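## Task

Find the small foam block that sits on a shelf behind cartons and move it onto the desk. Every carton must end up resting on a shelf again. If the robot topples or is left leaning, the task fails. Anything that stays in place only because the robot is holding or propping it at the end does not count.

## Robot and tools

ROBOT. A Hello Robot Stretch 3 with one arm: a two-wheeled base (0.33 m long, 0.34 m wide), a lift sliding on a mast, and a telescoping arm that sticks out to the robot's RIGHT, ending in a wrist (yaw, pitch, roll) and a gripper. The base cannot slide sideways, so the gripper is carried forward or back by driving the base. Turning on the spot pivots at the wheel-axle midpoint, 0.05 m behind the front edge; with the arm drawn in and wrist folded, the swept circle has radius 0.28 m, but an unfolded level gripper reaches past it. Small loose objects may occasionally get nudged by an outside push.

FRAMES. Base frame: origin on the floor between the drive wheels, x forward, y left, z up. hand_pose is reported in it, located where the closed fingertips meet. Odometry frame = base frame at scene start; heading is positive leftward, -3.142 to 3.142.

execute_actions takes "actions", a list run in order (empty list = just report state and images). Each action may hold "robot", "steps" (1 to 450 control steps at 30 per second, default 1) and "until" (stop the action early when all conditions hold). {"steps": n} alone waits. "robot" is one command, a list of up to 8 commands run one after another (items may be {"pause_s": s}, s at most 15), or {"stop": true}, which brakes everything and clears the queue. A command may contain:
- "base": exactly one of {"translate_m": d} (a relative drive in metres, forward positive, |d| at most 1) or {"rotate_rad": a} (a relative turn in radians, left/counter-clockwise positive, |a| at most 3.2). Both are offsets counted from where the base is when that command begins.
- "joints": absolute targets by name, any subset: lift_m 0 to 1.1 (arm height on mast, m); arm_m 0 to 0.52 (extension, m); wrist_yaw_rad -1.345 to 4.42 (0 along the arm, positive swings toward the front, 3.0 folded over the base); wrist_pitch_rad -1.57 to 0.451 (0 level, negative tips fingers down); wrist_roll_rad -2.911 to 2.911 (0 fingers side by side, level); gripper_m -0.089 to 0.179 (larger = wider; fingertip gap is about 0.007 m less than the value when almost shut, 0.025 m less when wide, zero below 0.007); head_pan_rad -3.953 to 1.73 (0 forward, positive left, -1.57 looks along the arm); head_tilt_rad -1.53 to 0.419 (negative down). Unnamed joints keep their goals.
- "contact_limits": {"arm_m": e}, effort percent 1 to 100 at which the arm halts; smaller is gentler, too small halts at once. It applies until the next arm_m command.
Motions run concurrently and continue between calls and while you think. A new command overrides at once and throws away the rest of an older queue. Any out-of-range value or bad field rejects the whole call.

UNTIL. {"robot": {"status": "ended"}} fires when nothing reads "moving" and no queue is running (with steps 450 this is the usual wait). Other fields take pairs like [">", 0.3] or a status word or ["!=", "moving"]; numbers compare as printed (three decimals, four for base amounts). {"any": {"status": "ended"}} fires when any one motion or the queue ends.

zoom_image: {"camera": one of head_camera, nav_camera, wrist_camera, "region": [x0, y0, x1, y1]} in pixels from the top-left, at most 504 by 504; gives a sharper crop of the latest image. head_camera and nav_camera ride on the head (pan/tilt move both); wrist_camera is on the gripper.

finished_scene: {"scene": n}, irreversible; its result says if the goal was met and gives the next task. Let everything come to rest first, since leftover motions are braked afterward.

RESULTS. base_status shows progress, e.g. "(translate_m +0.1200 of +0.3000)". Statuses: moving, done (within tolerance), off_target (rested short, may still push), contact_stop (lift/arm hit something and went slack), time_out, stopped, not_commanded, torque_fault (wrist servo off ~10 s, joint limp, goals refused). Queues advance on done (also off_target for base and gripper); otherwise later commands are dropped with a "dropped:" line. "refused:" lines name refused goals; "replaced:" is informational. robot.on_its_own appears when a goal was changed by the robot, a joint is slack or off, a motor effort at rest is abnormal (likely load or pushing), or base_tilt differs 3 degrees or more from the start. Also reported: measured_speeds, motor_effort (percent, bracket = peak, biased and noisy), base_odometry, turned_by_wheels/turned_by_imu, base_tilt (forward/right positive), lidar_m (12 sectors of 30 degrees, first straight ahead, counter-clockwise; plane 0.17 m high; "-" = nothing), wrist_depth_mm and head_depth_mm (7x7 median depths).

SPEED. Full speed (0.30 m/s, 1.9 rad/s) only when stowed: lift_m under 0.30, arm_m under 0.03, wrist_yaw_rad over 2.54; otherwise 0.10 m/s and 0.63 rad/s.

GRIPPING. Close to a value below the object's width to grip; open to at least 0.02 above where the fingertips made contact to let go. Neither the reading nor "done" proves a hold; check the cameras. Squeezing too hard triggers a force reduction and things can slip; send a new value to re-squeeze.

CAUTIONS. Fold or unfold the wrist only with lift_m between 0.32 and 0.95, wrist_pitch_rad -0.4, roll near 0; once folded, lift may go to 0.25. With yaw below -0.4 keep pitch at -0.5 or lower. Pushing into something rigid with the gripper higher than about 0.45 m can tip the robot, especially a second push after a contact_stop. Do not drive while gripping, hooking or pressing on something fixed. If the base snags (worst reversing), undo the last move in small steps; if tilted, free the gripper and lower lift_m to about 0.2. Avoid drops, slams, hard shoves and knocking cartons off; a slack lift may sink under load. Cameras and the room may differ slightly between scenes.

Each tool is called after "Request:" as name(argument=value, ...) on one line, values as JSON.

## Session

Request:
execute_actions(actions=[])

Scene clock: 0.00 s.
robot.base_odometry: x=+0.000 y=+0.000 heading=+0.000 (m, m, rad; robot's odometry frame)
robot.turned_by_wheels: +0.000 (rad since the last result)
robot.turned_by_imu: +0.000 (rad since the last result)
robot.base_tilt: forward=-1.0 right=+0.7 (deg)
robot.lidar_m: 2.29 2.06 2.41 1.92 1.90 2.06 1.80 1.82 2.21 1.87 1.85 1.98
robot.head_depth_mm: 1761 2560 2672 2651 2634 2644 2478 / 1773 2562 2929 2920 2850 2855 2481 / 1773 2582 2798 2767 2719 2186 2248 / 1636 2560 2674 2658 2617 2321 2496 / 1574 2515 2534 2526 2496 2108 2443 / 1580 2442 2437 2433 2412 2095 2332 / 1585 2353 2335 2321 2329 1907 2276
robot.base_status: not_commanded
robot.joint_positions: lift_m=+0.452 arm_m=+0.000 wrist_yaw_rad=+3.119 wrist_pitch_rad=-0.331 wrist_roll_rad=+0.011 gripper_m=+0.037 head_pan_rad=-0.003 head_tilt_rad=-0.003
robot.joint_goals: lift_m=+0.452 arm_m=+0.000 wrist_yaw_rad=+3.119 wrist_pitch_rad=-0.331 wrist_roll_rad=+0.011 gripper_m=+0.037 head_pan_rad=-0.003 head_tilt_rad=-0.003
robot.joint_status: lift_m=not_commanded arm_m=not_commanded wrist_yaw_rad=not_commanded wrist_pitch_rad=not_commanded wrist_roll_rad=not_commanded gripper_m=not_commanded head_pan_rad=not_commanded head_tilt_rad=not_commanded
robot.measured_speeds: translate_m=+0.000 rotate_rad=+0.000 lift_m=+0.000 arm_m=+0.000 wrist_yaw_rad=+0.000 wrist_pitch_rad=+0.000 wrist_roll_rad=+0.000 head_pan_rad=+0.000 head_tilt_rad=+0.000
robot: refusals=0 queue=idle queue_left=0
robot.motor_effort: left_wheel=+0 right_wheel=+0 lift_m=+30 arm_m=+0 wrist_yaw_rad=-1 wrist_pitch_rad=+6 wrist_roll_rad=+0 gripper_m=+0 head_pan_rad=+1 head_tilt_rad=+2 (%)
robot.hand_pose: x=-0.0160 y=+0.0898 z=+0.4842 quat_wxyz=(+0.125, +0.702, +0.108, +0.693) (m; robot's base frame)
robot.wrist_depth_mm: - - - - - - - / - - - - - - - / - - - - - - - / - - - - - - - / - 969 - 906 - 922 907 / 817 791 - 774 - 784 784 / 660 665 657 656 678 649 664
pictures: head_camera (sideways: a quarter turn clockwise sets it upright), nav_camera (sideways: a quarter turn counterclockwise sets it upright), wrist_camera
Images, in order (width x height): head_camera 896x504, nav_camera 672x504, wrist_camera 644x364.

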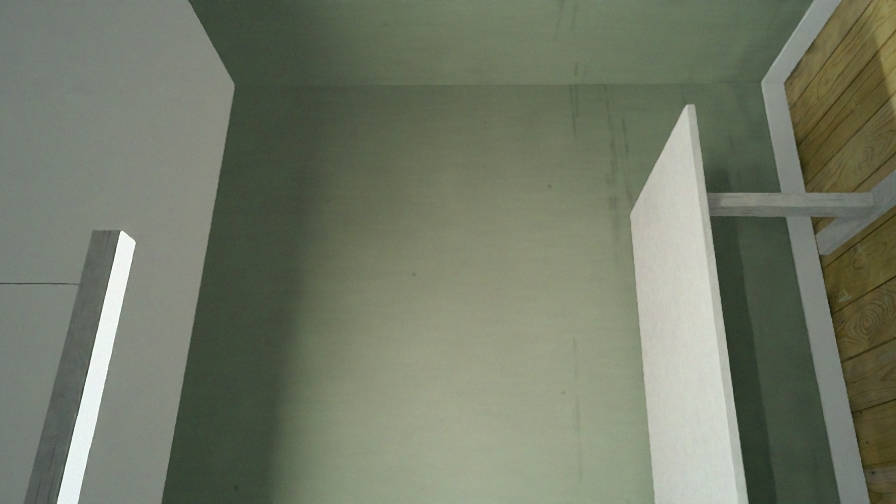

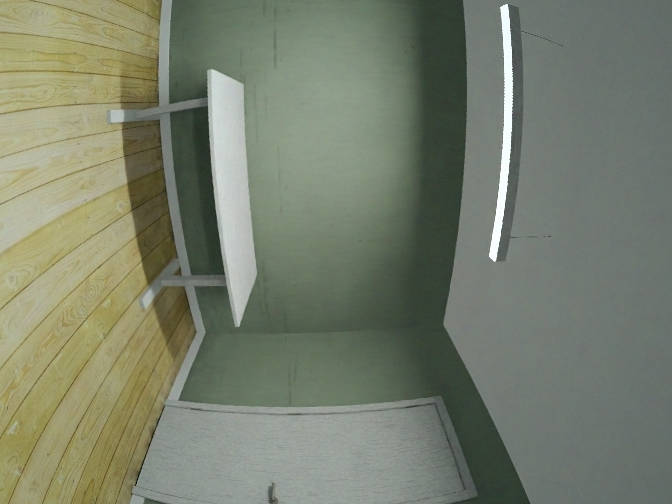

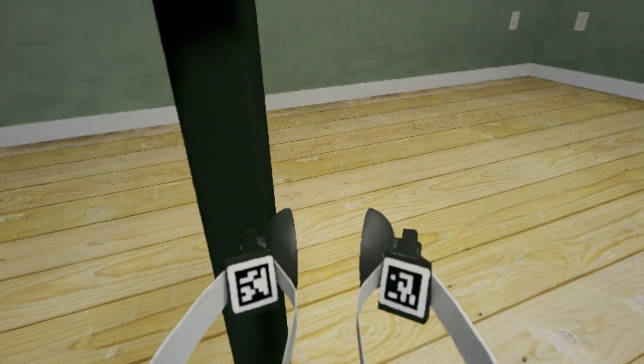

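Request:
execute_actions(actions=[{"robot":{"joints":{"head_pan_rad":-1.6,"head_tilt_rad":-0.4}},"steps":100,"until":{"robot":{"status":"ended"}}}])

Request:
execute_actions(actions=[{"robot":{"joints":{"head_pan_rad":-3.2,"head_tilt_rad":-0.4}},"steps":100,"until":{"robot":{"status":"ended"}}}])

Scene clock: 7.37 s.
robot.base_odometry: x=+0.000 y=+0.000 heading=+0.000 (m, m, rad; robot's odometry frame)
robot.turned_by_wheels: +0.000 (rad since the last result)
robot.turned_by_imu: +0.001 (rad since the last result)
robot.base_tilt: forward=-1.1 right=+0.6 (deg)
robot.lidar_m: 2.29 2.06 2.41 1.92 1.90 2.06 1.81 1.82 2.22 1.87 1.85 1.98
robot.head_depth_mm: 1955 2084 2253 2422 2476 1847 1472 / 1893 2005 2130 2301 2394 1859 1474 / 1792 1893 2046 2182 2306 1849 1472 / 1730 1820 1929 2093 2217 1843 1473 / 1659 1752 1856 1973 2120 1843 1466 / 1601 1688 1780 1897 2011 1837 1468 / 1538 1621 1707 1819 1928 1823 1465
robot.base_status: not_commanded
robot.joint_positions: lift_m=+0.452 arm_m=+0.000 wrist_yaw_rad=+3.119 wrist_pitch_rad=-0.331 wrist_roll_rad=+0.011 gripper_m=+0.037 head_pan_rad=-1.593 head_tilt_rad=-0.395
robot.joint_goals: lift_m=+0.452 arm_m=+0.000 wrist_yaw_rad=+3.119 wrist_pitch_rad=-0.331 wrist_roll_rad=+0.011 gripper_m=+0.037 head_pan_rad=-1.600 head_tilt_rad=-0.400
robot.joint_status: lift_m=not_commanded arm_m=not_commanded wrist_yaw_rad=not_commanded wrist_pitch_rad=not_commanded wrist_roll_rad=not_commanded gripper_m=not_commanded head_pan_rad=done head_tilt_rad=done
robot.measured_speeds: translate_m=+0.000 rotate_rad=+0.000 lift_m=+0.000 arm_m=+0.000 wrist_yaw_rad=+0.000 wrist_pitch_rad=+0.000 wrist_roll_rad=+0.000 head_pan_rad=+0.000 head_tilt_rad=+0.000
robot: refusals=0 queue=done queue_left=0
robot.motor_effort: left_wheel=+0(0) right_wheel=+0(0) lift_m=+30(30) arm_m=+0(0) wrist_yaw_rad=+0(0) wrist_pitch_rad=+6(6) wrist_roll_rad=+0(0) gripper_m=+0(1) head_pan_rad=-4(56) head_tilt_rad=-1(18) (%)
robot.hand_pose: x=-0.0160 y=+0.0898 z=+0.4842 quat_wxyz=(+0.125, +0.702, +0.108, +0.693) (m; robot's base frame)
robot.wrist_depth_mm: - - - - - - - / - - - - - - - / - - - - - - - / - - - - - - - / 991 988 - 928 - 924 939 / 815 794 - 772 - 772 778 / 667 680 670 670 661 657 664
pictures: head_camera (sideways: a quarter turn clockwise sets it upright), nav_camera (sideways: a quarter turn counterclockwise sets it upright), wrist_camera
Images, in order (width x height): head_camera 896x504, nav_camera 672x504, wrist_camera 644x364.

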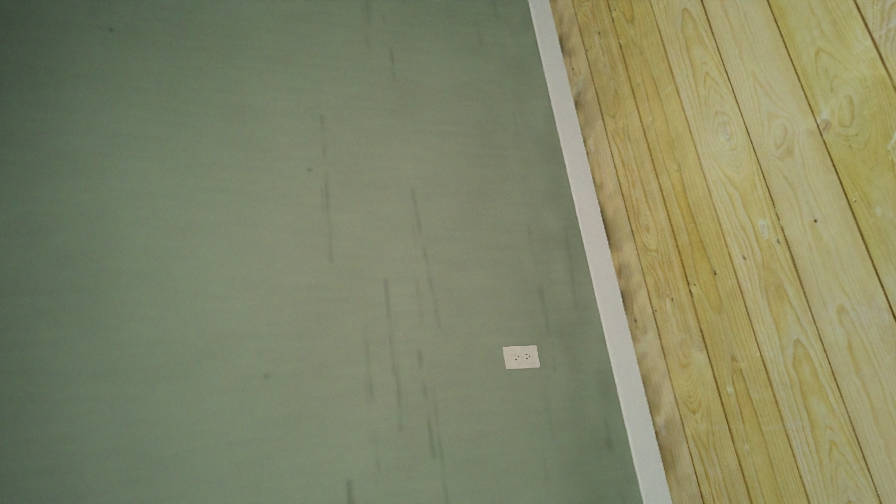

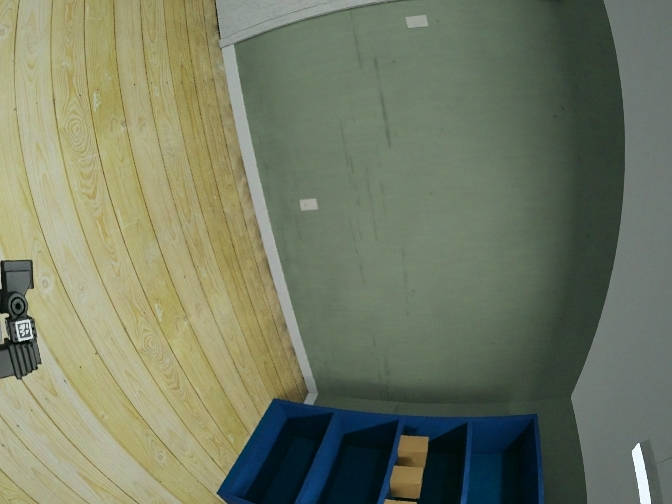

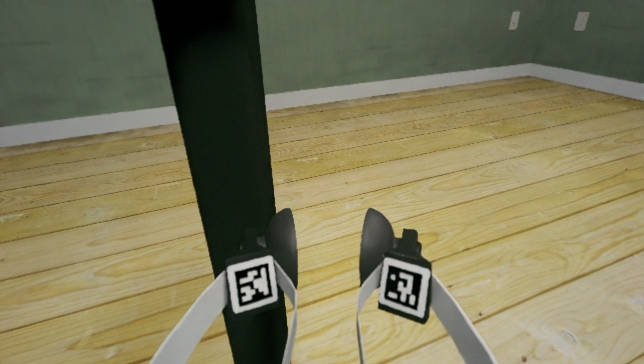

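Scene clock: 8.70 s.
robot.base_odometry: x=+0.000 y=+0.000 heading=+0.000 (m, m, rad; robot's odometry frame)
robot.turned_by_wheels: +0.000 (rad since the last result)
robot.turned_by_imu: +0.000 (rad since the last result)
robot.base_tilt: forward=-1.0 right=+0.7 (deg)
robot.lidar_m: 2.28 2.07 2.40 1.92 1.90 2.05 1.80 1.82 2.21 1.87 1.85 1.98
robot.head_depth_mm: 2353 2464 2578 2692 2477 1846 1474 / 1916 2444 2660 2873 2464 1845 1475 / 2069 2153 2142 2340 2305 1829 1466 / 2091 2213 2105 2421 2319 1838 1480 / 2016 2121 1933 2322 2327 1845 1459 / 1920 2022 1822 2006 2226 1834 1467 / 1800 1926 2062 2193 2294 1831 1462
robot.base_status: not_commanded
robot.joint_positions: lift_m=+0.452 arm_m=+0.000 wrist_yaw_rad=+3.119 wrist_pitch_rad=-0.331 wrist_roll_rad=+0.011 gripper_m=+0.037 head_pan_rad=-3.193 head_tilt_rad=-0.395
robot.joint_goals: lift_m=+0.452 arm_m=+0.000 wrist_yaw_rad=+3.119 wrist_pitch_rad=-0.331 wrist_roll_rad=+0.011 gripper_m=+0.037 head_pan_rad=-3.200 head_tilt_rad=-0.400
robot.joint_status: lift_m=not_commanded arm_m=not_commanded wrist_yaw_rad=not_commanded wrist_pitch_rad=not_commanded wrist_roll_rad=not_commanded gripper_m=not_commanded head_pan_rad=done head_tilt_rad=done
robot.measured_speeds: translate_m=+0.000 rotate_rad=+0.000 lift_m=+0.000 arm_m=+0.000 wrist_yaw_rad=+0.000 wrist_pitch_rad=+0.000 wrist_roll_rad=+0.000 head_pan_rad=+0.000 head_tilt_rad=+0.000
robot: refusals=0 queue=done queue_left=0
robot.motor_effort: left_wheel=+0(0) right_wheel=+0(0) lift_m=+30(30) arm_m=-1(0) wrist_yaw_rad=+0(0) wrist_pitch_rad=+6(6) wrist_roll_rad=+0(0) gripper_m=+1(1) head_pan_rad=-5(56) head_tilt_rad=-1(2) (%)
robot.hand_pose: x=-0.0160 y=+0.0898 z=+0.4842 quat_wxyz=(+0.125, +0.702, +0.108, +0.693) (m; robot's base frame)
robot.wrist_depth_mm: - - - - - - - / - - - - - - - / - - - - - - - / - - - - - - - / 991 986 - 962 - 941 886 / 784 804 - 763 - 781 758 / 674 676 648 671 667 657 658
pictures: head_camera (sideways: a quarter turn clockwise sets it upright), nav_camera (sideways: a quarter turn counterclockwise sets it upright), wrist_camera
Images, in order (width x height): head_camera 896x504, nav_camera 672x504, wrist_camera 644x364.

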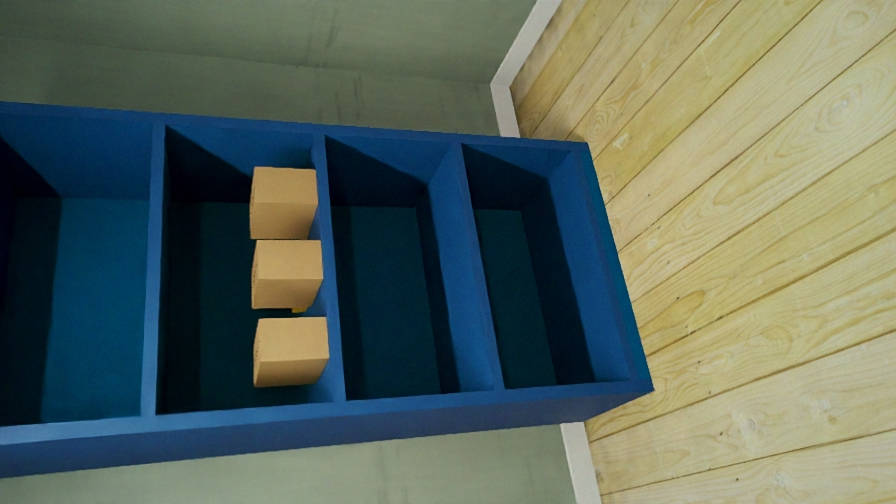

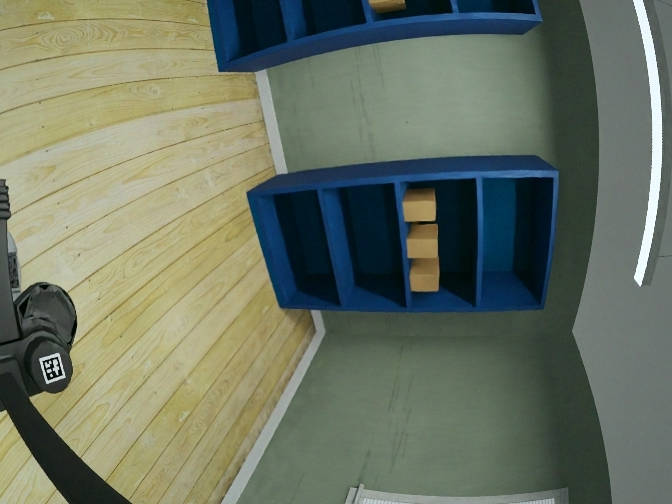

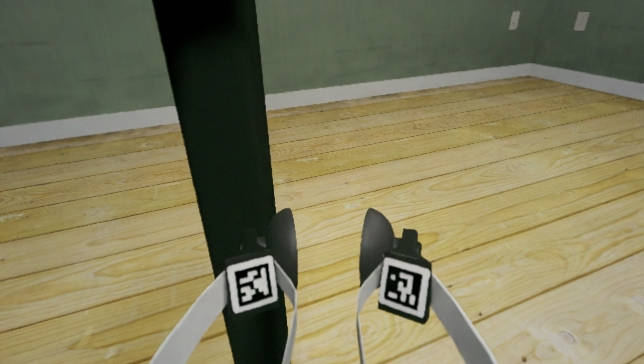

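Request:
zoom_image(camera="head_camera", region=[220,140,380,400])

Request:
execute_actions(actions=[{"robot":{"joints":{"head_pan_rad":-2.6,"head_tilt_rad":-0.3}},"steps":100,"until":{"robot":{"status":"ended"}}}])

Region (220, 140, 380, 400) of head_camera's 896x504 image, scaled by 1.938, with more detail than that image has; it fills the left 310 columns of this view, and the rest is white.

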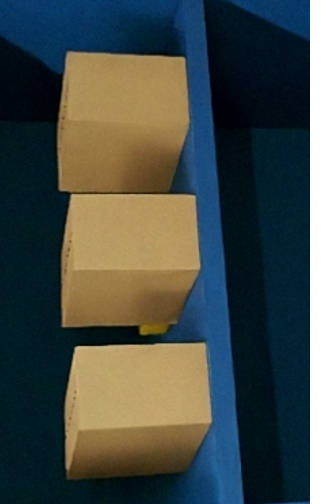

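Scene clock: 25.43 s.
robot.base_odometry: x=+0.000 y=+0.000 heading=+0.000 (m, m, rad; robot's odometry frame)
robot.turned_by_wheels: +0.000 (rad since the last result)
robot.turned_by_imu: +0.001 (rad since the last result)
robot.base_tilt: forward=-1.1 right=+0.6 (deg)
robot.lidar_m: 2.28 2.07 2.41 1.91 1.90 2.05 1.81 1.83 2.21 1.87 1.85 1.97
robot.head_depth_mm: 1884 1948 2034 2041 1986 1899 1605 / 1923 1995 2093 2202 2316 2059 1593 / 1933 2022 2136 2230 2341 2042 1595 / 1967 2041 2168 2271 2399 2038 1587 / 1800 1844 1930 2177 2081 2008 1592 / 1906 2087 2179 2303 2415 2046 1598 / 1906 2131 1997 2329 2430 2047 1585
robot.base_status: not_commanded
robot.joint_positions: lift_m=+0.452 arm_m=+0.000 wrist_yaw_rad=+3.119 wrist_pitch_rad=-0.331 wrist_roll_rad=+0.011 gripper_m=+0.037 head_pan_rad=-2.607 head_tilt_rad=-0.310
robot.joint_goals: lift_m=+0.452 arm_m=+0.000 wrist_yaw_rad=+3.119 wrist_pitch_rad=-0.331 wrist_roll_rad=+0.011 gripper_m=+0.037 head_pan_rad=-2.600 head_tilt_rad=-0.300
robot.joint_status: lift_m=not_commanded arm_m=not_commanded wrist_yaw_rad=not_commanded wrist_pitch_rad=not_commanded wrist_roll_rad=not_commanded gripper_m=not_commanded head_pan_rad=done head_tilt_rad=done
robot.measured_speeds: translate_m=+0.000 rotate_rad=+0.000 lift_m=+0.000 arm_m=+0.000 wrist_yaw_rad=+0.000 wrist_pitch_rad=+0.000 wrist_roll_rad=+0.000 head_pan_rad=+0.000 head_tilt_rad=+0.000
robot: refusals=0 queue=done queue_left=0
robot.motor_effort: left_wheel=+0(0) right_wheel=+0(0) lift_m=+30(30) arm_m=+0(0) wrist_yaw_rad=+0(0) wrist_pitch_rad=+6(6) wrist_roll_rad=+0(0) gripper_m=+0(0) head_pan_rad=+3(47) head_tilt_rad=+3(11) (%)
robot.hand_pose: x=-0.0160 y=+0.0898 z=+0.4842 quat_wxyz=(+0.125, +0.702, +0.108, +0.693) (m; robot's base frame)
robot.wrist_depth_mm: - - - - - - - / - - - - - - - / - - - - - - - / - - - - - - - / 984 939 - 966 - 941 963 / 802 794 - 794 - 790 755 / 677 671 662 673 672 670 649
pictures: head_camera (sideways: a quarter turn clockwise sets it upright), nav_camera (sideways: a quarter turn counterclockwise sets it upright), wrist_camera
Images, in order (width x height): head_camera 896x504, nav_camera 672x504, wrist_camera 644x364.

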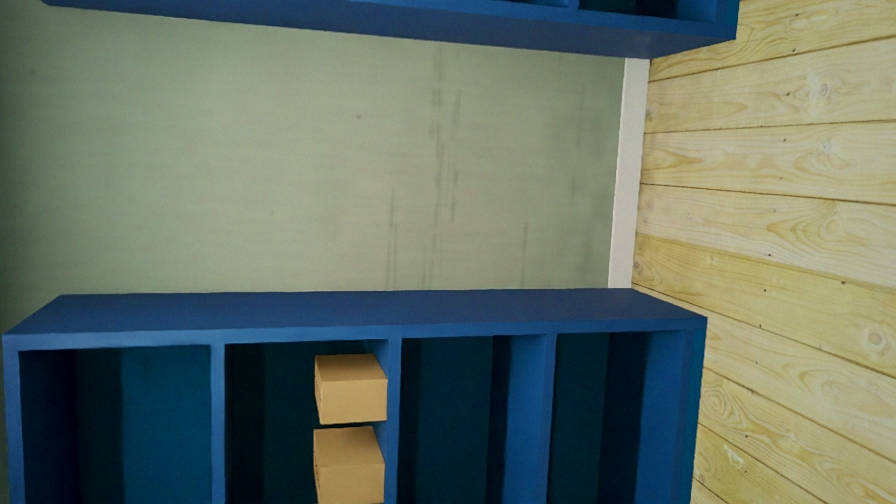

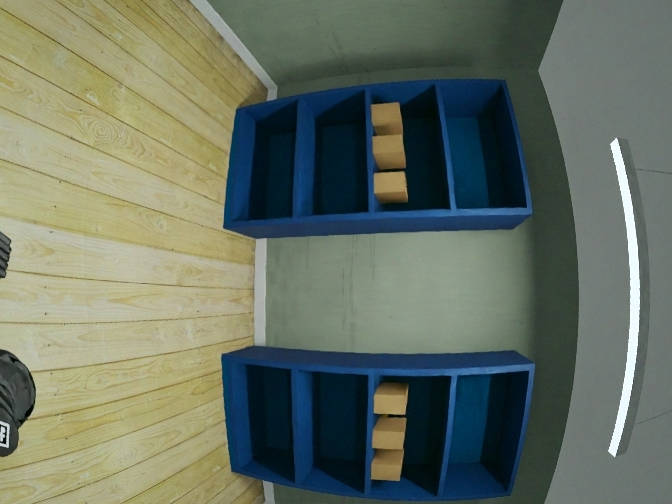

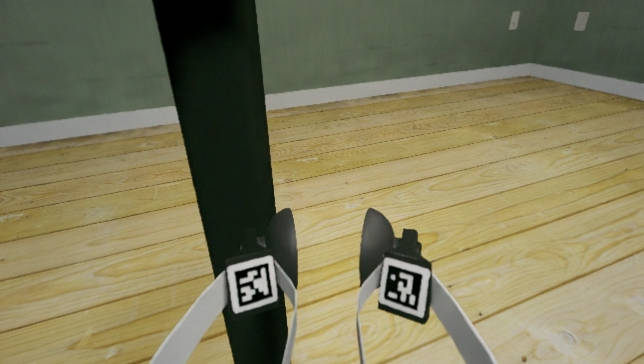

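Request:
execute_actions(actions=[{"robot":[{"joints":{"lift_m":0.25,"head_pan_rad":-1.57,"head_tilt_rad":-0.5},"base":{"rotate_rad":-0.155}},{"base":{"translate_m":-1.0}},{"base":{"translate_m":-0.255}},{"base":{"rotate_rad":-1.154}},{"joints":{"lift_m":0.9}},{"joints":{"wrist_yaw_rad":0,"wrist_pitch_rad":-0.4}},{"joints":{"wrist_pitch_rad":0,"lift_m":0.95,"gripper_m":0.17}}],"steps":450,"until":{"robot":{"status":"ended"}}},{"steps":450,"until":{"robot":{"status":"ended"}}}])

Scene clock: 85.13 s.
robot.base_odometry: x=-1.240 y=+0.194 heading=-1.309 (m, m, rad; robot's odometry frame)
robot.turned_by_wheels: -1.309 (rad since the last result)
robot.turned_by_imu: -1.285 (rad since the last result)
robot.base_tilt: forward=-1.1 right=+0.7 (deg)
robot.lidar_m: 2.11 2.53 3.11 3.15 2.06 1.35 1.24 1.25 0.91 1.15 0.74 1.31
robot.head_depth_mm: 1006 1073 741 787 1213 1068 - / 990 1060 928 865 1282 1031 - / 976 1052 698 745 1316 - - / 965 1027 712 751 1295 - - / 953 1025 1084 807 1264 978 1280 / 943 1002 671 713 1250 980 1277 / 931 997 668 712 1164 978 1114
robot.base_status: done (rotate_rad -1.1539 of -1.1540)
robot.joint_positions: lift_m=+0.950 arm_m=+0.000 wrist_yaw_rad=+0.003 wrist_pitch_rad=-0.024 wrist_roll_rad=+0.011 gripper_m=+0.170 head_pan_rad=-1.577 head_tilt_rad=-0.494
robot.joint_goals: lift_m=+0.950 arm_m=+0.000 wrist_yaw_rad=+0.000 wrist_pitch_rad=+0.000 wrist_roll_rad=+0.011 gripper_m=+0.170 head_pan_rad=-1.570 head_tilt_rad=-0.500
robot.joint_status: lift_m=done arm_m=not_commanded wrist_yaw_rad=done wrist_pitch_rad=done wrist_roll_rad=not_commanded gripper_m=done head_pan_rad=done head_tilt_rad=done
robot.measured_speeds: translate_m=+0.000 rotate_rad=+0.000 lift_m=+0.000 arm_m=+0.000 wrist_yaw_rad=+0.000 wrist_pitch_rad=+0.000 wrist_roll_rad=+0.000 head_pan_rad=+0.000 head_tilt_rad=+0.000
robot: refusals=0 queue=done queue_left=0
robot.motor_effort: left_wheel=+2(14) right_wheel=-2(9) lift_m=+38(39) arm_m=-1(1) wrist_yaw_rad=-2(3) wrist_pitch_rad=+9(9) wrist_roll_rad=+0(0) gripper_m=+1(82) head_pan_rad=+4(57) head_tilt_rad=-2(12) (%)
robot.hand_pose: x=-0.0207 y=-0.4003 z=+1.0582 quat_wxyz=(+0.704, +0.010, -0.710, -0.008) (m; robot's base frame)
robot.wrist_depth_mm: 472 753 824 848 884 763 571 / 468 637 823 842 888 718 572 / 470 453 467 478 617 509 575 / 462 542 478 488 581 517 546 / 440 464 463 484 970 519 545 / 466 847 930 - - 885 562 / 502 698 917 906 880 796 623
pictures: head_camera (sideways: a quarter turn clockwise sets it upright), nav_camera (sideways: a quarter turn counterclockwise sets it upright), wrist_camera
Images, in order (width x height): head_camera 896x504, nav_camera 672x504, wrist_camera 644x364.

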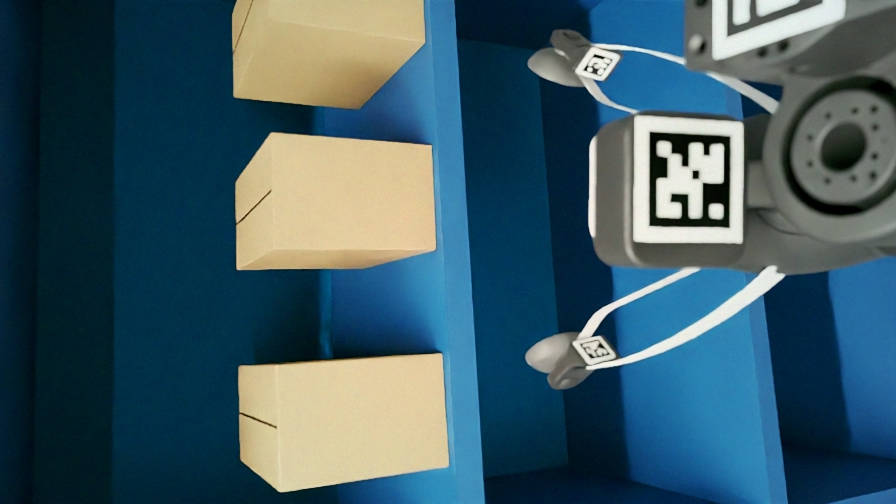

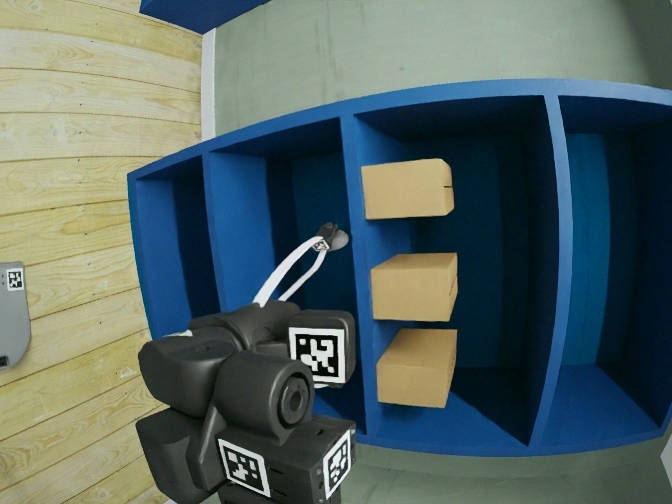

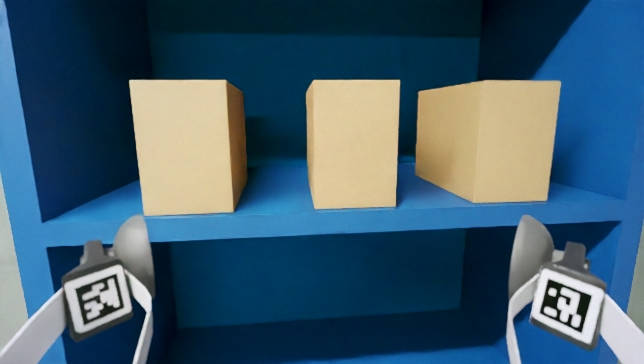

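Request:
execute_actions(actions=[{"robot":[{"joints":{"lift_m":1.02,"arm_m":0.18},"base":{"translate_m":-0.04}}],"steps":450,"until":{"robot":{"status":"ended"}}}])

Scene clock: 98.53 s.
robot.base_odometry: x=-1.250 y=+0.232 heading=-1.309 (m, m, rad; robot's odometry frame)
robot.turned_by_wheels: +0.000 (rad since the last result)
robot.turned_by_imu: +0.001 (rad since the last result)
robot.base_tilt: forward=-1.1 right=+0.7 (deg)
robot.lidar_m: 2.15 2.57 3.19 3.14 2.00 1.30 1.20 1.21 0.89 1.15 0.76 1.35
robot.head_depth_mm: 1009 1067 - - 1162 1050 1236 / 997 1066 - - 1193 1045 1284 / 984 1051 701 - 1170 1012 1281 / 969 1034 695 740 1213 1011 1278 / 957 1028 1081 806 1262 977 1283 / 949 1008 760 722 1259 975 1282 / 937 996 665 710 1204 978 1204
robot.base_status: done (translate_m -0.0400 of -0.0400)
robot.joint_positions: lift_m=+1.020 arm_m=+0.180 wrist_yaw_rad=+0.002 wrist_pitch_rad=-0.022 wrist_roll_rad=+0.011 gripper_m=+0.170 head_pan_rad=-1.577 head_tilt_rad=-0.494
robot.joint_goals: lift_m=+1.020 arm_m=+0.180 wrist_yaw_rad=+0.000 wrist_pitch_rad=+0.000 wrist_roll_rad=+0.011 gripper_m=+0.170 head_pan_rad=-1.570 head_tilt_rad=-0.500
robot.joint_status: lift_m=done arm_m=done wrist_yaw_rad=done wrist_pitch_rad=done wrist_roll_rad=not_commanded gripper_m=done head_pan_rad=done head_tilt_rad=done
robot.measured_speeds: translate_m=+0.000 rotate_rad=+0.000 lift_m=+0.000 arm_m=+0.000 wrist_yaw_rad=+0.000 wrist_pitch_rad=+0.000 wrist_roll_rad=+0.000 head_pan_rad=+0.000 head_tilt_rad=+0.000
robot: refusals=0 queue=done queue_left=0
robot.motor_effort: left_wheel=+3(5) right_wheel=-2(7) lift_m=+38(39) arm_m=+4(4) wrist_yaw_rad=-1(3) wrist_pitch_rad=+8(9) wrist_roll_rad=+0(0) gripper_m=+1(1) head_pan_rad=+4(4) head_tilt_rad=-2(2) (%)
robot.hand_pose: x=-0.0210 y=-0.5803 z=+1.1285 quat_wxyz=(+0.704, +0.009, -0.710, -0.008) (m; robot's base frame)
robot.wrist_depth_mm: 568 660 688 700 713 688 492 / 570 681 693 684 735 680 498 / 522 684 690 717 730 509 456 / 288 328 722 311 481 341 346 / 296 358 560 322 509 371 354 / 302 396 421 330 410 372 408 / - 316 325 333 337 348 520
pictures: head_camera (sideways: a quarter turn clockwise sets it upright), nav_camera (sideways: a quarter turn counterclockwise sets it upright), wrist_camera
Images, in order (width x height): head_camera 896x504, nav_camera 672x504, wrist_camera 644x364.

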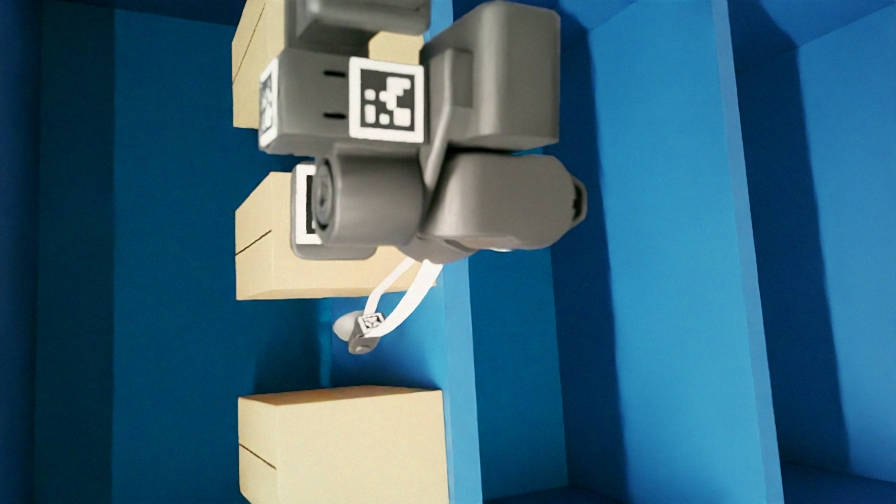

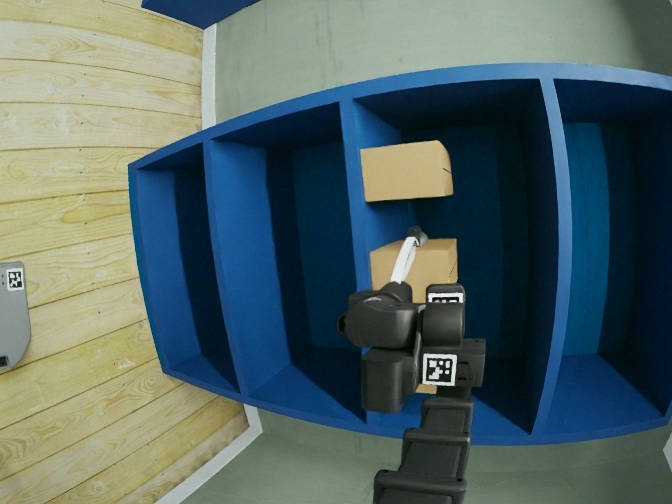

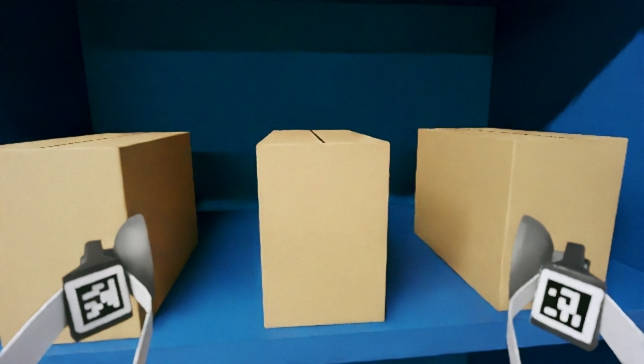

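Request:
execute_actions(actions=[{"robot":[{"joints":{"lift_m":1.0}},{"joints":{"arm_m":0.32}}],"steps":450,"until":{"robot":{"status":"ended"}}}])

Scene clock: 112.07 s.
robot.base_odometry: x=-1.250 y=+0.232 heading=-1.309 (m, m, rad; robot's odometry frame)
robot.turned_by_wheels: +0.000 (rad since the last result)
robot.turned_by_imu: +0.001 (rad since the last result)
robot.base_tilt: forward=-1.1 right=+0.6 (deg)
robot.lidar_m: 2.15 2.57 3.18 3.15 2.00 1.31 1.20 1.21 0.89 1.15 0.76 1.35
robot.head_depth_mm: 1012 1067 703 1206 1173 1047 1231 / 995 1064 - 1306 1257 1049 1282 / 984 1058 - 1296 1261 1011 1283 / 969 1034 696 742 1250 1012 1280 / 959 1029 1071 806 1257 983 1279 / 948 1011 763 722 1257 978 1282 / 935 994 666 710 1209 980 1201
robot.base_status: done (translate_m -0.0400 of -0.0400)
robot.joint_positions: lift_m=+1.000 arm_m=+0.320 wrist_yaw_rad=+0.002 wrist_pitch_rad=-0.022 wrist_roll_rad=+0.011 gripper_m=+0.170 head_pan_rad=-1.577 head_tilt_rad=-0.494
robot.joint_goals: lift_m=+1.000 arm_m=+0.320 wrist_yaw_rad=+0.000 wrist_pitch_rad=+0.000 wrist_roll_rad=+0.011 gripper_m=+0.170 head_pan_rad=-1.570 head_tilt_rad=-0.500
robot.joint_status: lift_m=done arm_m=done wrist_yaw_rad=done wrist_pitch_rad=done wrist_roll_rad=not_commanded gripper_m=done head_pan_rad=done head_tilt_rad=done
robot.measured_speeds: translate_m=+0.000 rotate_rad=+0.000 lift_m=+0.000 arm_m=+0.000 wrist_yaw_rad=+0.000 wrist_pitch_rad=+0.000 wrist_roll_rad=+0.000 head_pan_rad=+0.000 head_tilt_rad=+0.000
robot: refusals=0 queue=done queue_left=0
robot.motor_effort: left_wheel=+3(3) right_wheel=-2(2) lift_m=+19(37) arm_m=+4(5) wrist_yaw_rad=-1(1) wrist_pitch_rad=+8(8) wrist_roll_rad=+0(0) gripper_m=+1(1) head_pan_rad=+4(4) head_tilt_rad=-2(1) (%)
robot.hand_pose: x=-0.0211 y=-0.7203 z=+1.1094 quat_wxyz=(+0.704, +0.009, -0.710, -0.008) (m; robot's base frame)
robot.wrist_depth_mm: 523 524 537 562 583 582 476 / 546 547 567 587 597 609 477 / 279 560 166 168 410 331 240 / 243 378 167 170 175 312 218 / 242 467 172 175 180 332 219 / 227 376 178 182 186 333 206 / - 289 183 187 193 285 226
pictures: head_camera (sideways: a quarter turn clockwise sets it upright), nav_camera (sideways: a quarter turn counterclockwise sets it upright), wrist_camera
Images, in order (width x height): head_camera 896x504, nav_camera 672x504, wrist_camera 644x364.

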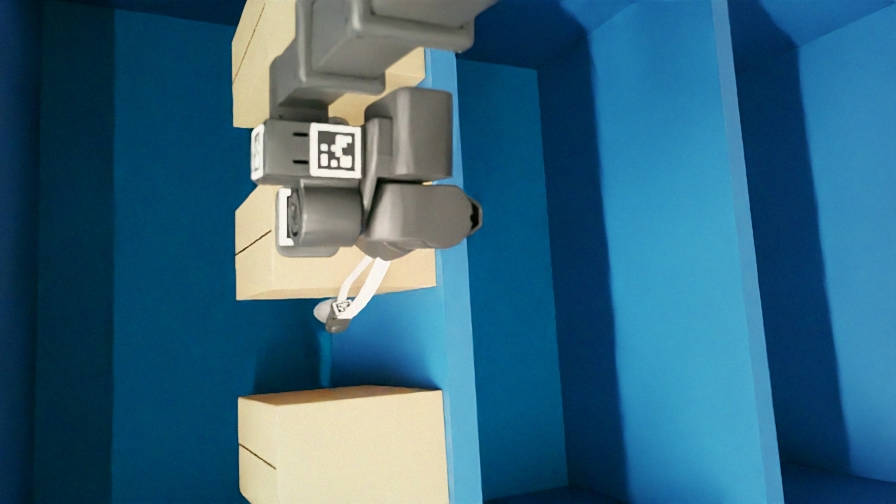

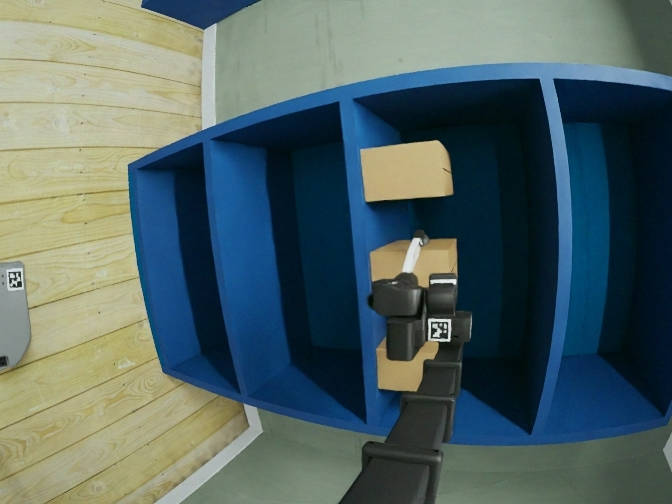

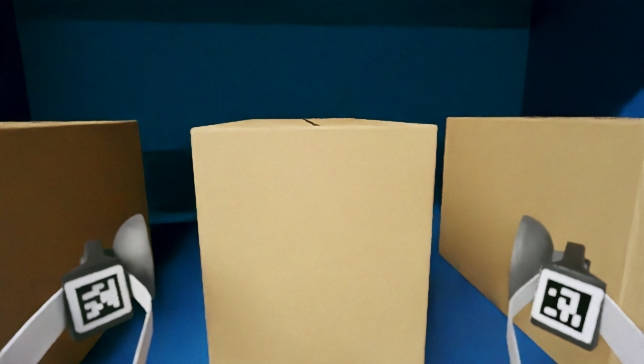

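Request:
execute_actions(actions=[{"robot":[{"joints":{"arm_m":0.40}},{"joints":{"gripper_m":0.09}},{"pause_s":0.5},{"joints":{"lift_m":1.02}},{"joints":{"arm_m":0.05}}],"steps":450,"until":{"robot":{"status":"ended"}}}])

Scene clock: 127.10 s.
robot.base_odometry: x=-1.250 y=+0.232 heading=-1.309 (m, m, rad; robot's odometry frame)
robot.turned_by_wheels: +0.000 (rad since the last result)
robot.turned_by_imu: +0.002 (rad since the last result)
robot.base_tilt: forward=-1.0 right=+0.6 (deg)
robot.lidar_m: 2.14 2.57 3.16 3.14 2.00 1.30 1.20 1.21 0.88 1.15 0.76 1.35
robot.head_depth_mm: 1016 1065 712 - - - - / 991 1066 801 - - - 1252 / 983 1062 505 - - - 1221 / 971 1046 465 402 - 1013 1246 / 959 1030 1084 734 1206 980 1279 / 947 1014 763 721 1255 983 1279 / 935 992 664 709 1208 981 1202
robot.base_status: done (translate_m -0.0400 of -0.0400)
robot.joint_positions: lift_m=+1.020 arm_m=+0.050 wrist_yaw_rad=+0.001 wrist_pitch_rad=-0.035 wrist_roll_rad=+0.011 gripper_m=+0.094 head_pan_rad=-1.577 head_tilt_rad=-0.494
robot.joint_goals: lift_m=+1.020 arm_m=+0.050 wrist_yaw_rad=+0.000 wrist_pitch_rad=+0.000 wrist_roll_rad=+0.011 gripper_m=+0.093 head_pan_rad=-1.570 head_tilt_rad=-0.500
robot.joint_status: lift_m=done arm_m=done wrist_yaw_rad=done wrist_pitch_rad=done wrist_roll_rad=not_commanded gripper_m=done head_pan_rad=done head_tilt_rad=done
robot.measured_speeds: translate_m=+0.000 rotate_rad=+0.000 lift_m=+0.000 arm_m=+0.000 wrist_yaw_rad=+0.000 wrist_pitch_rad=+0.000 wrist_roll_rad=+0.000 head_pan_rad=+0.000 head_tilt_rad=+0.000
robot: refusals=0 queue=done queue_left=0
robot.motor_effort: left_wheel=+3(3) right_wheel=-3(2) lift_m=+39(39) arm_m=-3(2) wrist_yaw_rad=-1(2) wrist_pitch_rad=+13(14) wrist_roll_rad=+0(0) gripper_m=-18(93) head_pan_rad=+5(5) head_tilt_rad=-2(2) (%)
robot.hand_pose: x=-0.0211 y=-0.4505 z=+1.1252 quat_wxyz=(+0.704, +0.013, -0.710, -0.012) (m; robot's base frame)
robot.wrist_depth_mm: 540 742 792 823 835 734 509 / 537 786 802 857 829 721 517 / 522 434 826 125 125 465 521 / 516 412 127 126 126 475 529 / 504 428 129 129 129 476 502 / 423 - 132 131 130 130 535 / 481 791 134 134 133 677 604
pictures: head_camera (sideways: a quarter turn clockwise sets it upright), nav_camera (sideways: a quarter turn counterclockwise sets it upright), wrist_camera
Images, in order (width x height): head_camera 896x504, nav_camera 672x504, wrist_camera 644x364.

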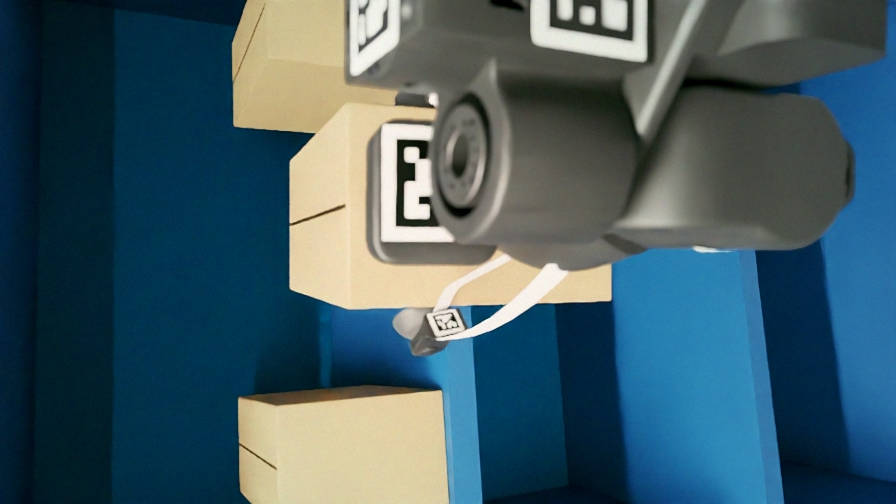

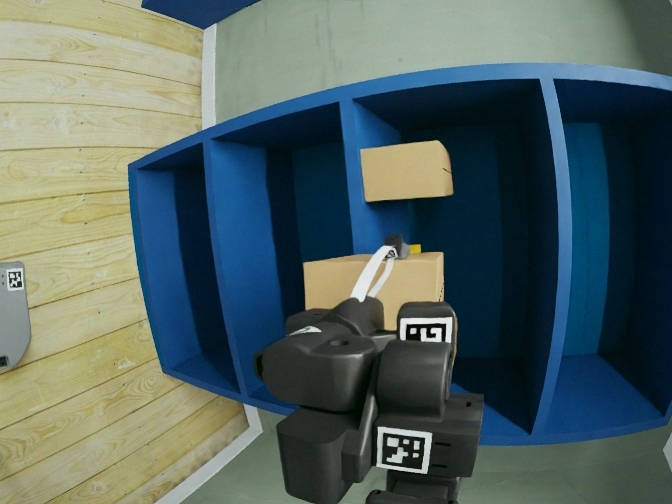

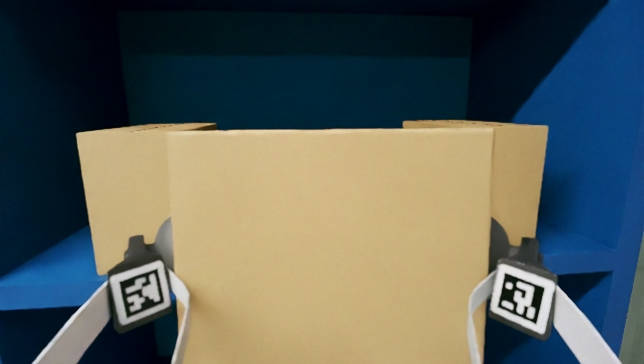

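Request:
execute_actions(actions=[{"robot":[{"joints":{"arm_m":0.0}},{"joints":{"lift_m":0.66,"head_tilt_rad":-0.8}}],"steps":450,"until":{"robot":{"status":"ended"}}}])

Scene clock: 145.63 s.
robot.base_odometry: x=-1.250 y=+0.232 heading=-1.309 (m, m, rad; robot's odometry frame)
robot.turned_by_wheels: +0.000 (rad since the last result)
robot.turned_by_imu: +0.002 (rad since the last result)
robot.base_tilt: forward=-1.1 right=+0.6 (deg)
robot.lidar_m: 2.14 2.57 3.19 3.13 2.00 1.30 1.20 1.21 0.89 1.15 0.76 1.35
robot.head_depth_mm: 653 712 1218 1109 1336 1336 1180 / 818 753 1301 1108 1475 1332 1195 / 990 750 1283 1018 577 644 - / 960 749 1256 698 576 626 1151 / 965 750 1258 1104 1443 1304 1161 / 941 684 1246 1106 1396 1304 1162 / 590 653 1212 1104 1134 1283 1162
robot.base_status: done (translate_m -0.0400 of -0.0400)
robot.joint_positions: lift_m=+0.660 arm_m=+0.000 wrist_yaw_rad=+0.001 wrist_pitch_rad=-0.036 wrist_roll_rad=+0.011 gripper_m=+0.094 head_pan_rad=-1.577 head_tilt_rad=-0.790
robot.joint_goals: lift_m=+0.660 arm_m=+0.000 wrist_yaw_rad=+0.000 wrist_pitch_rad=+0.000 wrist_roll_rad=+0.011 gripper_m=+0.093 head_pan_rad=-1.570 head_tilt_rad=-0.800
robot.joint_status: lift_m=done arm_m=done wrist_yaw_rad=done wrist_pitch_rad=done wrist_roll_rad=not_commanded gripper_m=done head_pan_rad=done head_tilt_rad=done
robot.measured_speeds: translate_m=+0.000 rotate_rad=+0.000 lift_m=+0.000 arm_m=+0.000 wrist_yaw_rad=+0.000 wrist_pitch_rad=+0.000 wrist_roll_rad=+0.000 head_pan_rad=+0.000 head_tilt_rad=+0.000
robot: refusals=0 queue=done queue_left=0
robot.motor_effort: left_wheel=+3(3) right_wheel=-2(3) lift_m=+19(40) arm_m=-4(3) wrist_yaw_rad=-2(1) wrist_pitch_rad=+14(14) wrist_roll_rad=+0(0) gripper_m=-18(18) head_pan_rad=+5(5) head_tilt_rad=-3(18) (%)
robot.hand_pose: x=-0.0211 y=-0.4005 z=+0.7657 quat_wxyz=(+0.704, +0.014, -0.710, -0.013) (m; robot's base frame)
robot.wrist_depth_mm: 478 508 525 523 515 527 477 / 526 797 860 870 923 730 522 / 523 840 848 125 124 666 543 / 523 744 127 127 126 653 582 / 519 681 130 129 128 647 576 / 493 - 132 131 131 130 615 / 476 517 135 134 133 675 -
pictures: head_camera (sideways: a quarter turn clockwise sets it upright), nav_camera (sideways: a quarter turn counterclockwise sets it upright), wrist_camera
Images, in order (width x height): head_camera 896x504, nav_camera 672x504, wrist_camera 644x364.

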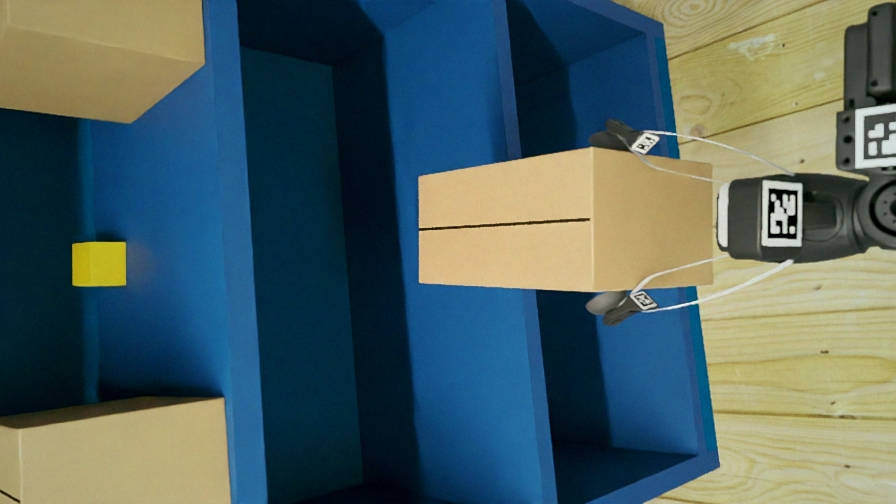

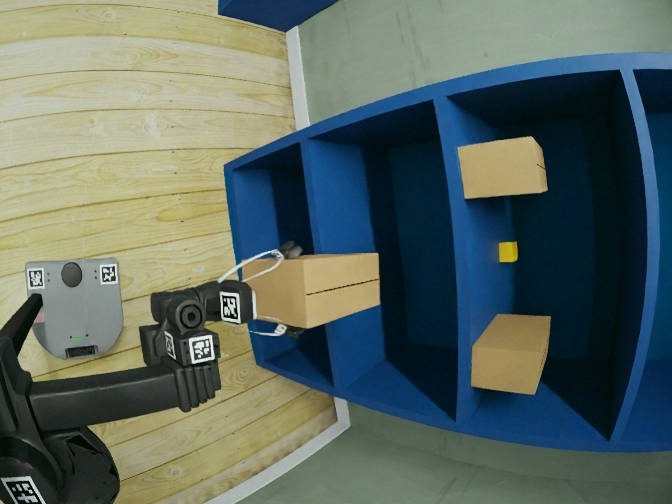

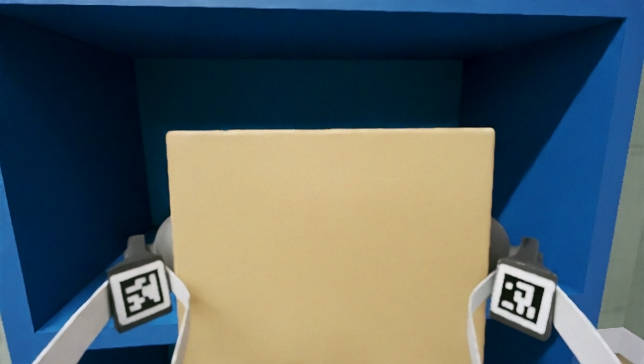

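Request:
execute_actions(actions=[{"robot":[{"joints":{"lift_m":0.62}},{"joints":{"arm_m":0.40}},{"joints":{"lift_m":0.585}}],"steps":450,"until":{"robot":{"status":"ended"}}}])

Scene clock: 158.37 s.
robot.base_odometry: x=-1.250 y=+0.232 heading=-1.309 (m, m, rad; robot's odometry frame)
robot.turned_by_wheels: +0.000 (rad since the last result)
robot.turned_by_imu: +0.002 (rad since the last result)
robot.base_tilt: forward=-1.0 right=+0.7 (deg)
robot.lidar_m: 2.15 2.57 3.17 3.15 2.00 1.30 1.20 1.21 0.89 1.15 0.76 1.35
robot.head_depth_mm: 651 711 1221 1103 1331 1330 1161 / 819 754 1302 1106 1489 - - / 992 749 1250 1104 1406 1308 1164 / 958 748 1074 952 1442 1308 1161 / 967 746 1252 1103 1433 1305 1158 / 936 684 1249 1107 1397 1301 1164 / 591 653 1211 1104 1137 1281 1162
robot.base_status: done (translate_m -0.0400 of -0.0400)
robot.joint_positions: lift_m=+0.585 arm_m=+0.400 wrist_yaw_rad=+0.001 wrist_pitch_rad=-0.037 wrist_roll_rad=+0.011 gripper_m=+0.094 head_pan_rad=-1.577 head_tilt_rad=-0.790
robot.joint_goals: lift_m=+0.585 arm_m=+0.400 wrist_yaw_rad=+0.000 wrist_pitch_rad=+0.000 wrist_roll_rad=+0.011 gripper_m=+0.093 head_pan_rad=-1.570 head_tilt_rad=-0.800
robot.joint_status: lift_m=done arm_m=done wrist_yaw_rad=done wrist_pitch_rad=done wrist_roll_rad=not_commanded gripper_m=done head_pan_rad=done head_tilt_rad=done
robot.measured_speeds: translate_m=+0.000 rotate_rad=+0.000 lift_m=+0.000 arm_m=+0.000 wrist_yaw_rad=+0.000 wrist_pitch_rad=+0.000 wrist_roll_rad=+0.000 head_pan_rad=+0.000 head_tilt_rad=+0.000
robot: refusals=0 queue=done queue_left=0
robot.motor_effort: left_wheel=+3(3) right_wheel=-2(2) lift_m=+19(20) arm_m=+4(7) wrist_yaw_rad=-1(2) wrist_pitch_rad=+14(14) wrist_roll_rad=+0(0) gripper_m=-18(17) head_pan_rad=+5(4) head_tilt_rad=-3(3) (%)
robot.hand_pose: x=-0.0211 y=-0.7999 z=+0.6907 quat_wxyz=(+0.704, +0.014, -0.710, -0.013) (m; robot's base frame)
robot.wrist_depth_mm: 462 463 475 484 504 528 459 / 467 478 488 502 530 532 469 / 467 494 493 125 124 548 467 / 495 499 127 126 126 566 472 / 492 525 129 129 128 567 478 / 444 - 132 131 130 130 440 / 367 343 134 133 133 315 340
pictures: head_camera (sideways: a quarter turn clockwise sets it upright), nav_camera (sideways: a quarter turn counterclockwise sets it upright), wrist_camera
Images, in order (width x height): head_camera 896x504, nav_camera 672x504, wrist_camera 644x364.

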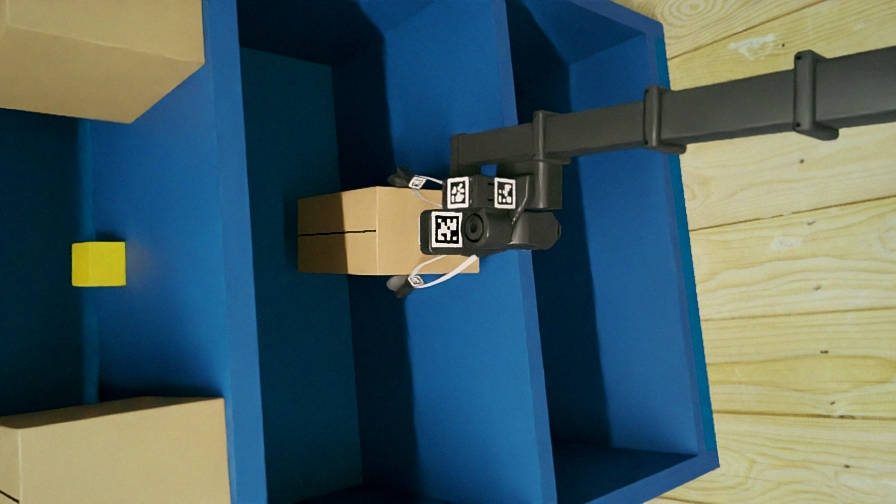

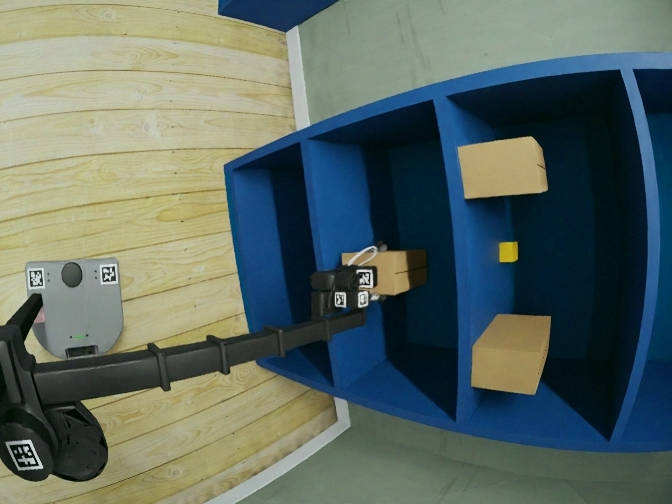

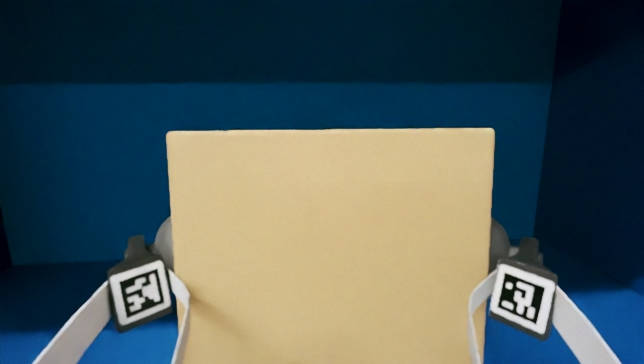

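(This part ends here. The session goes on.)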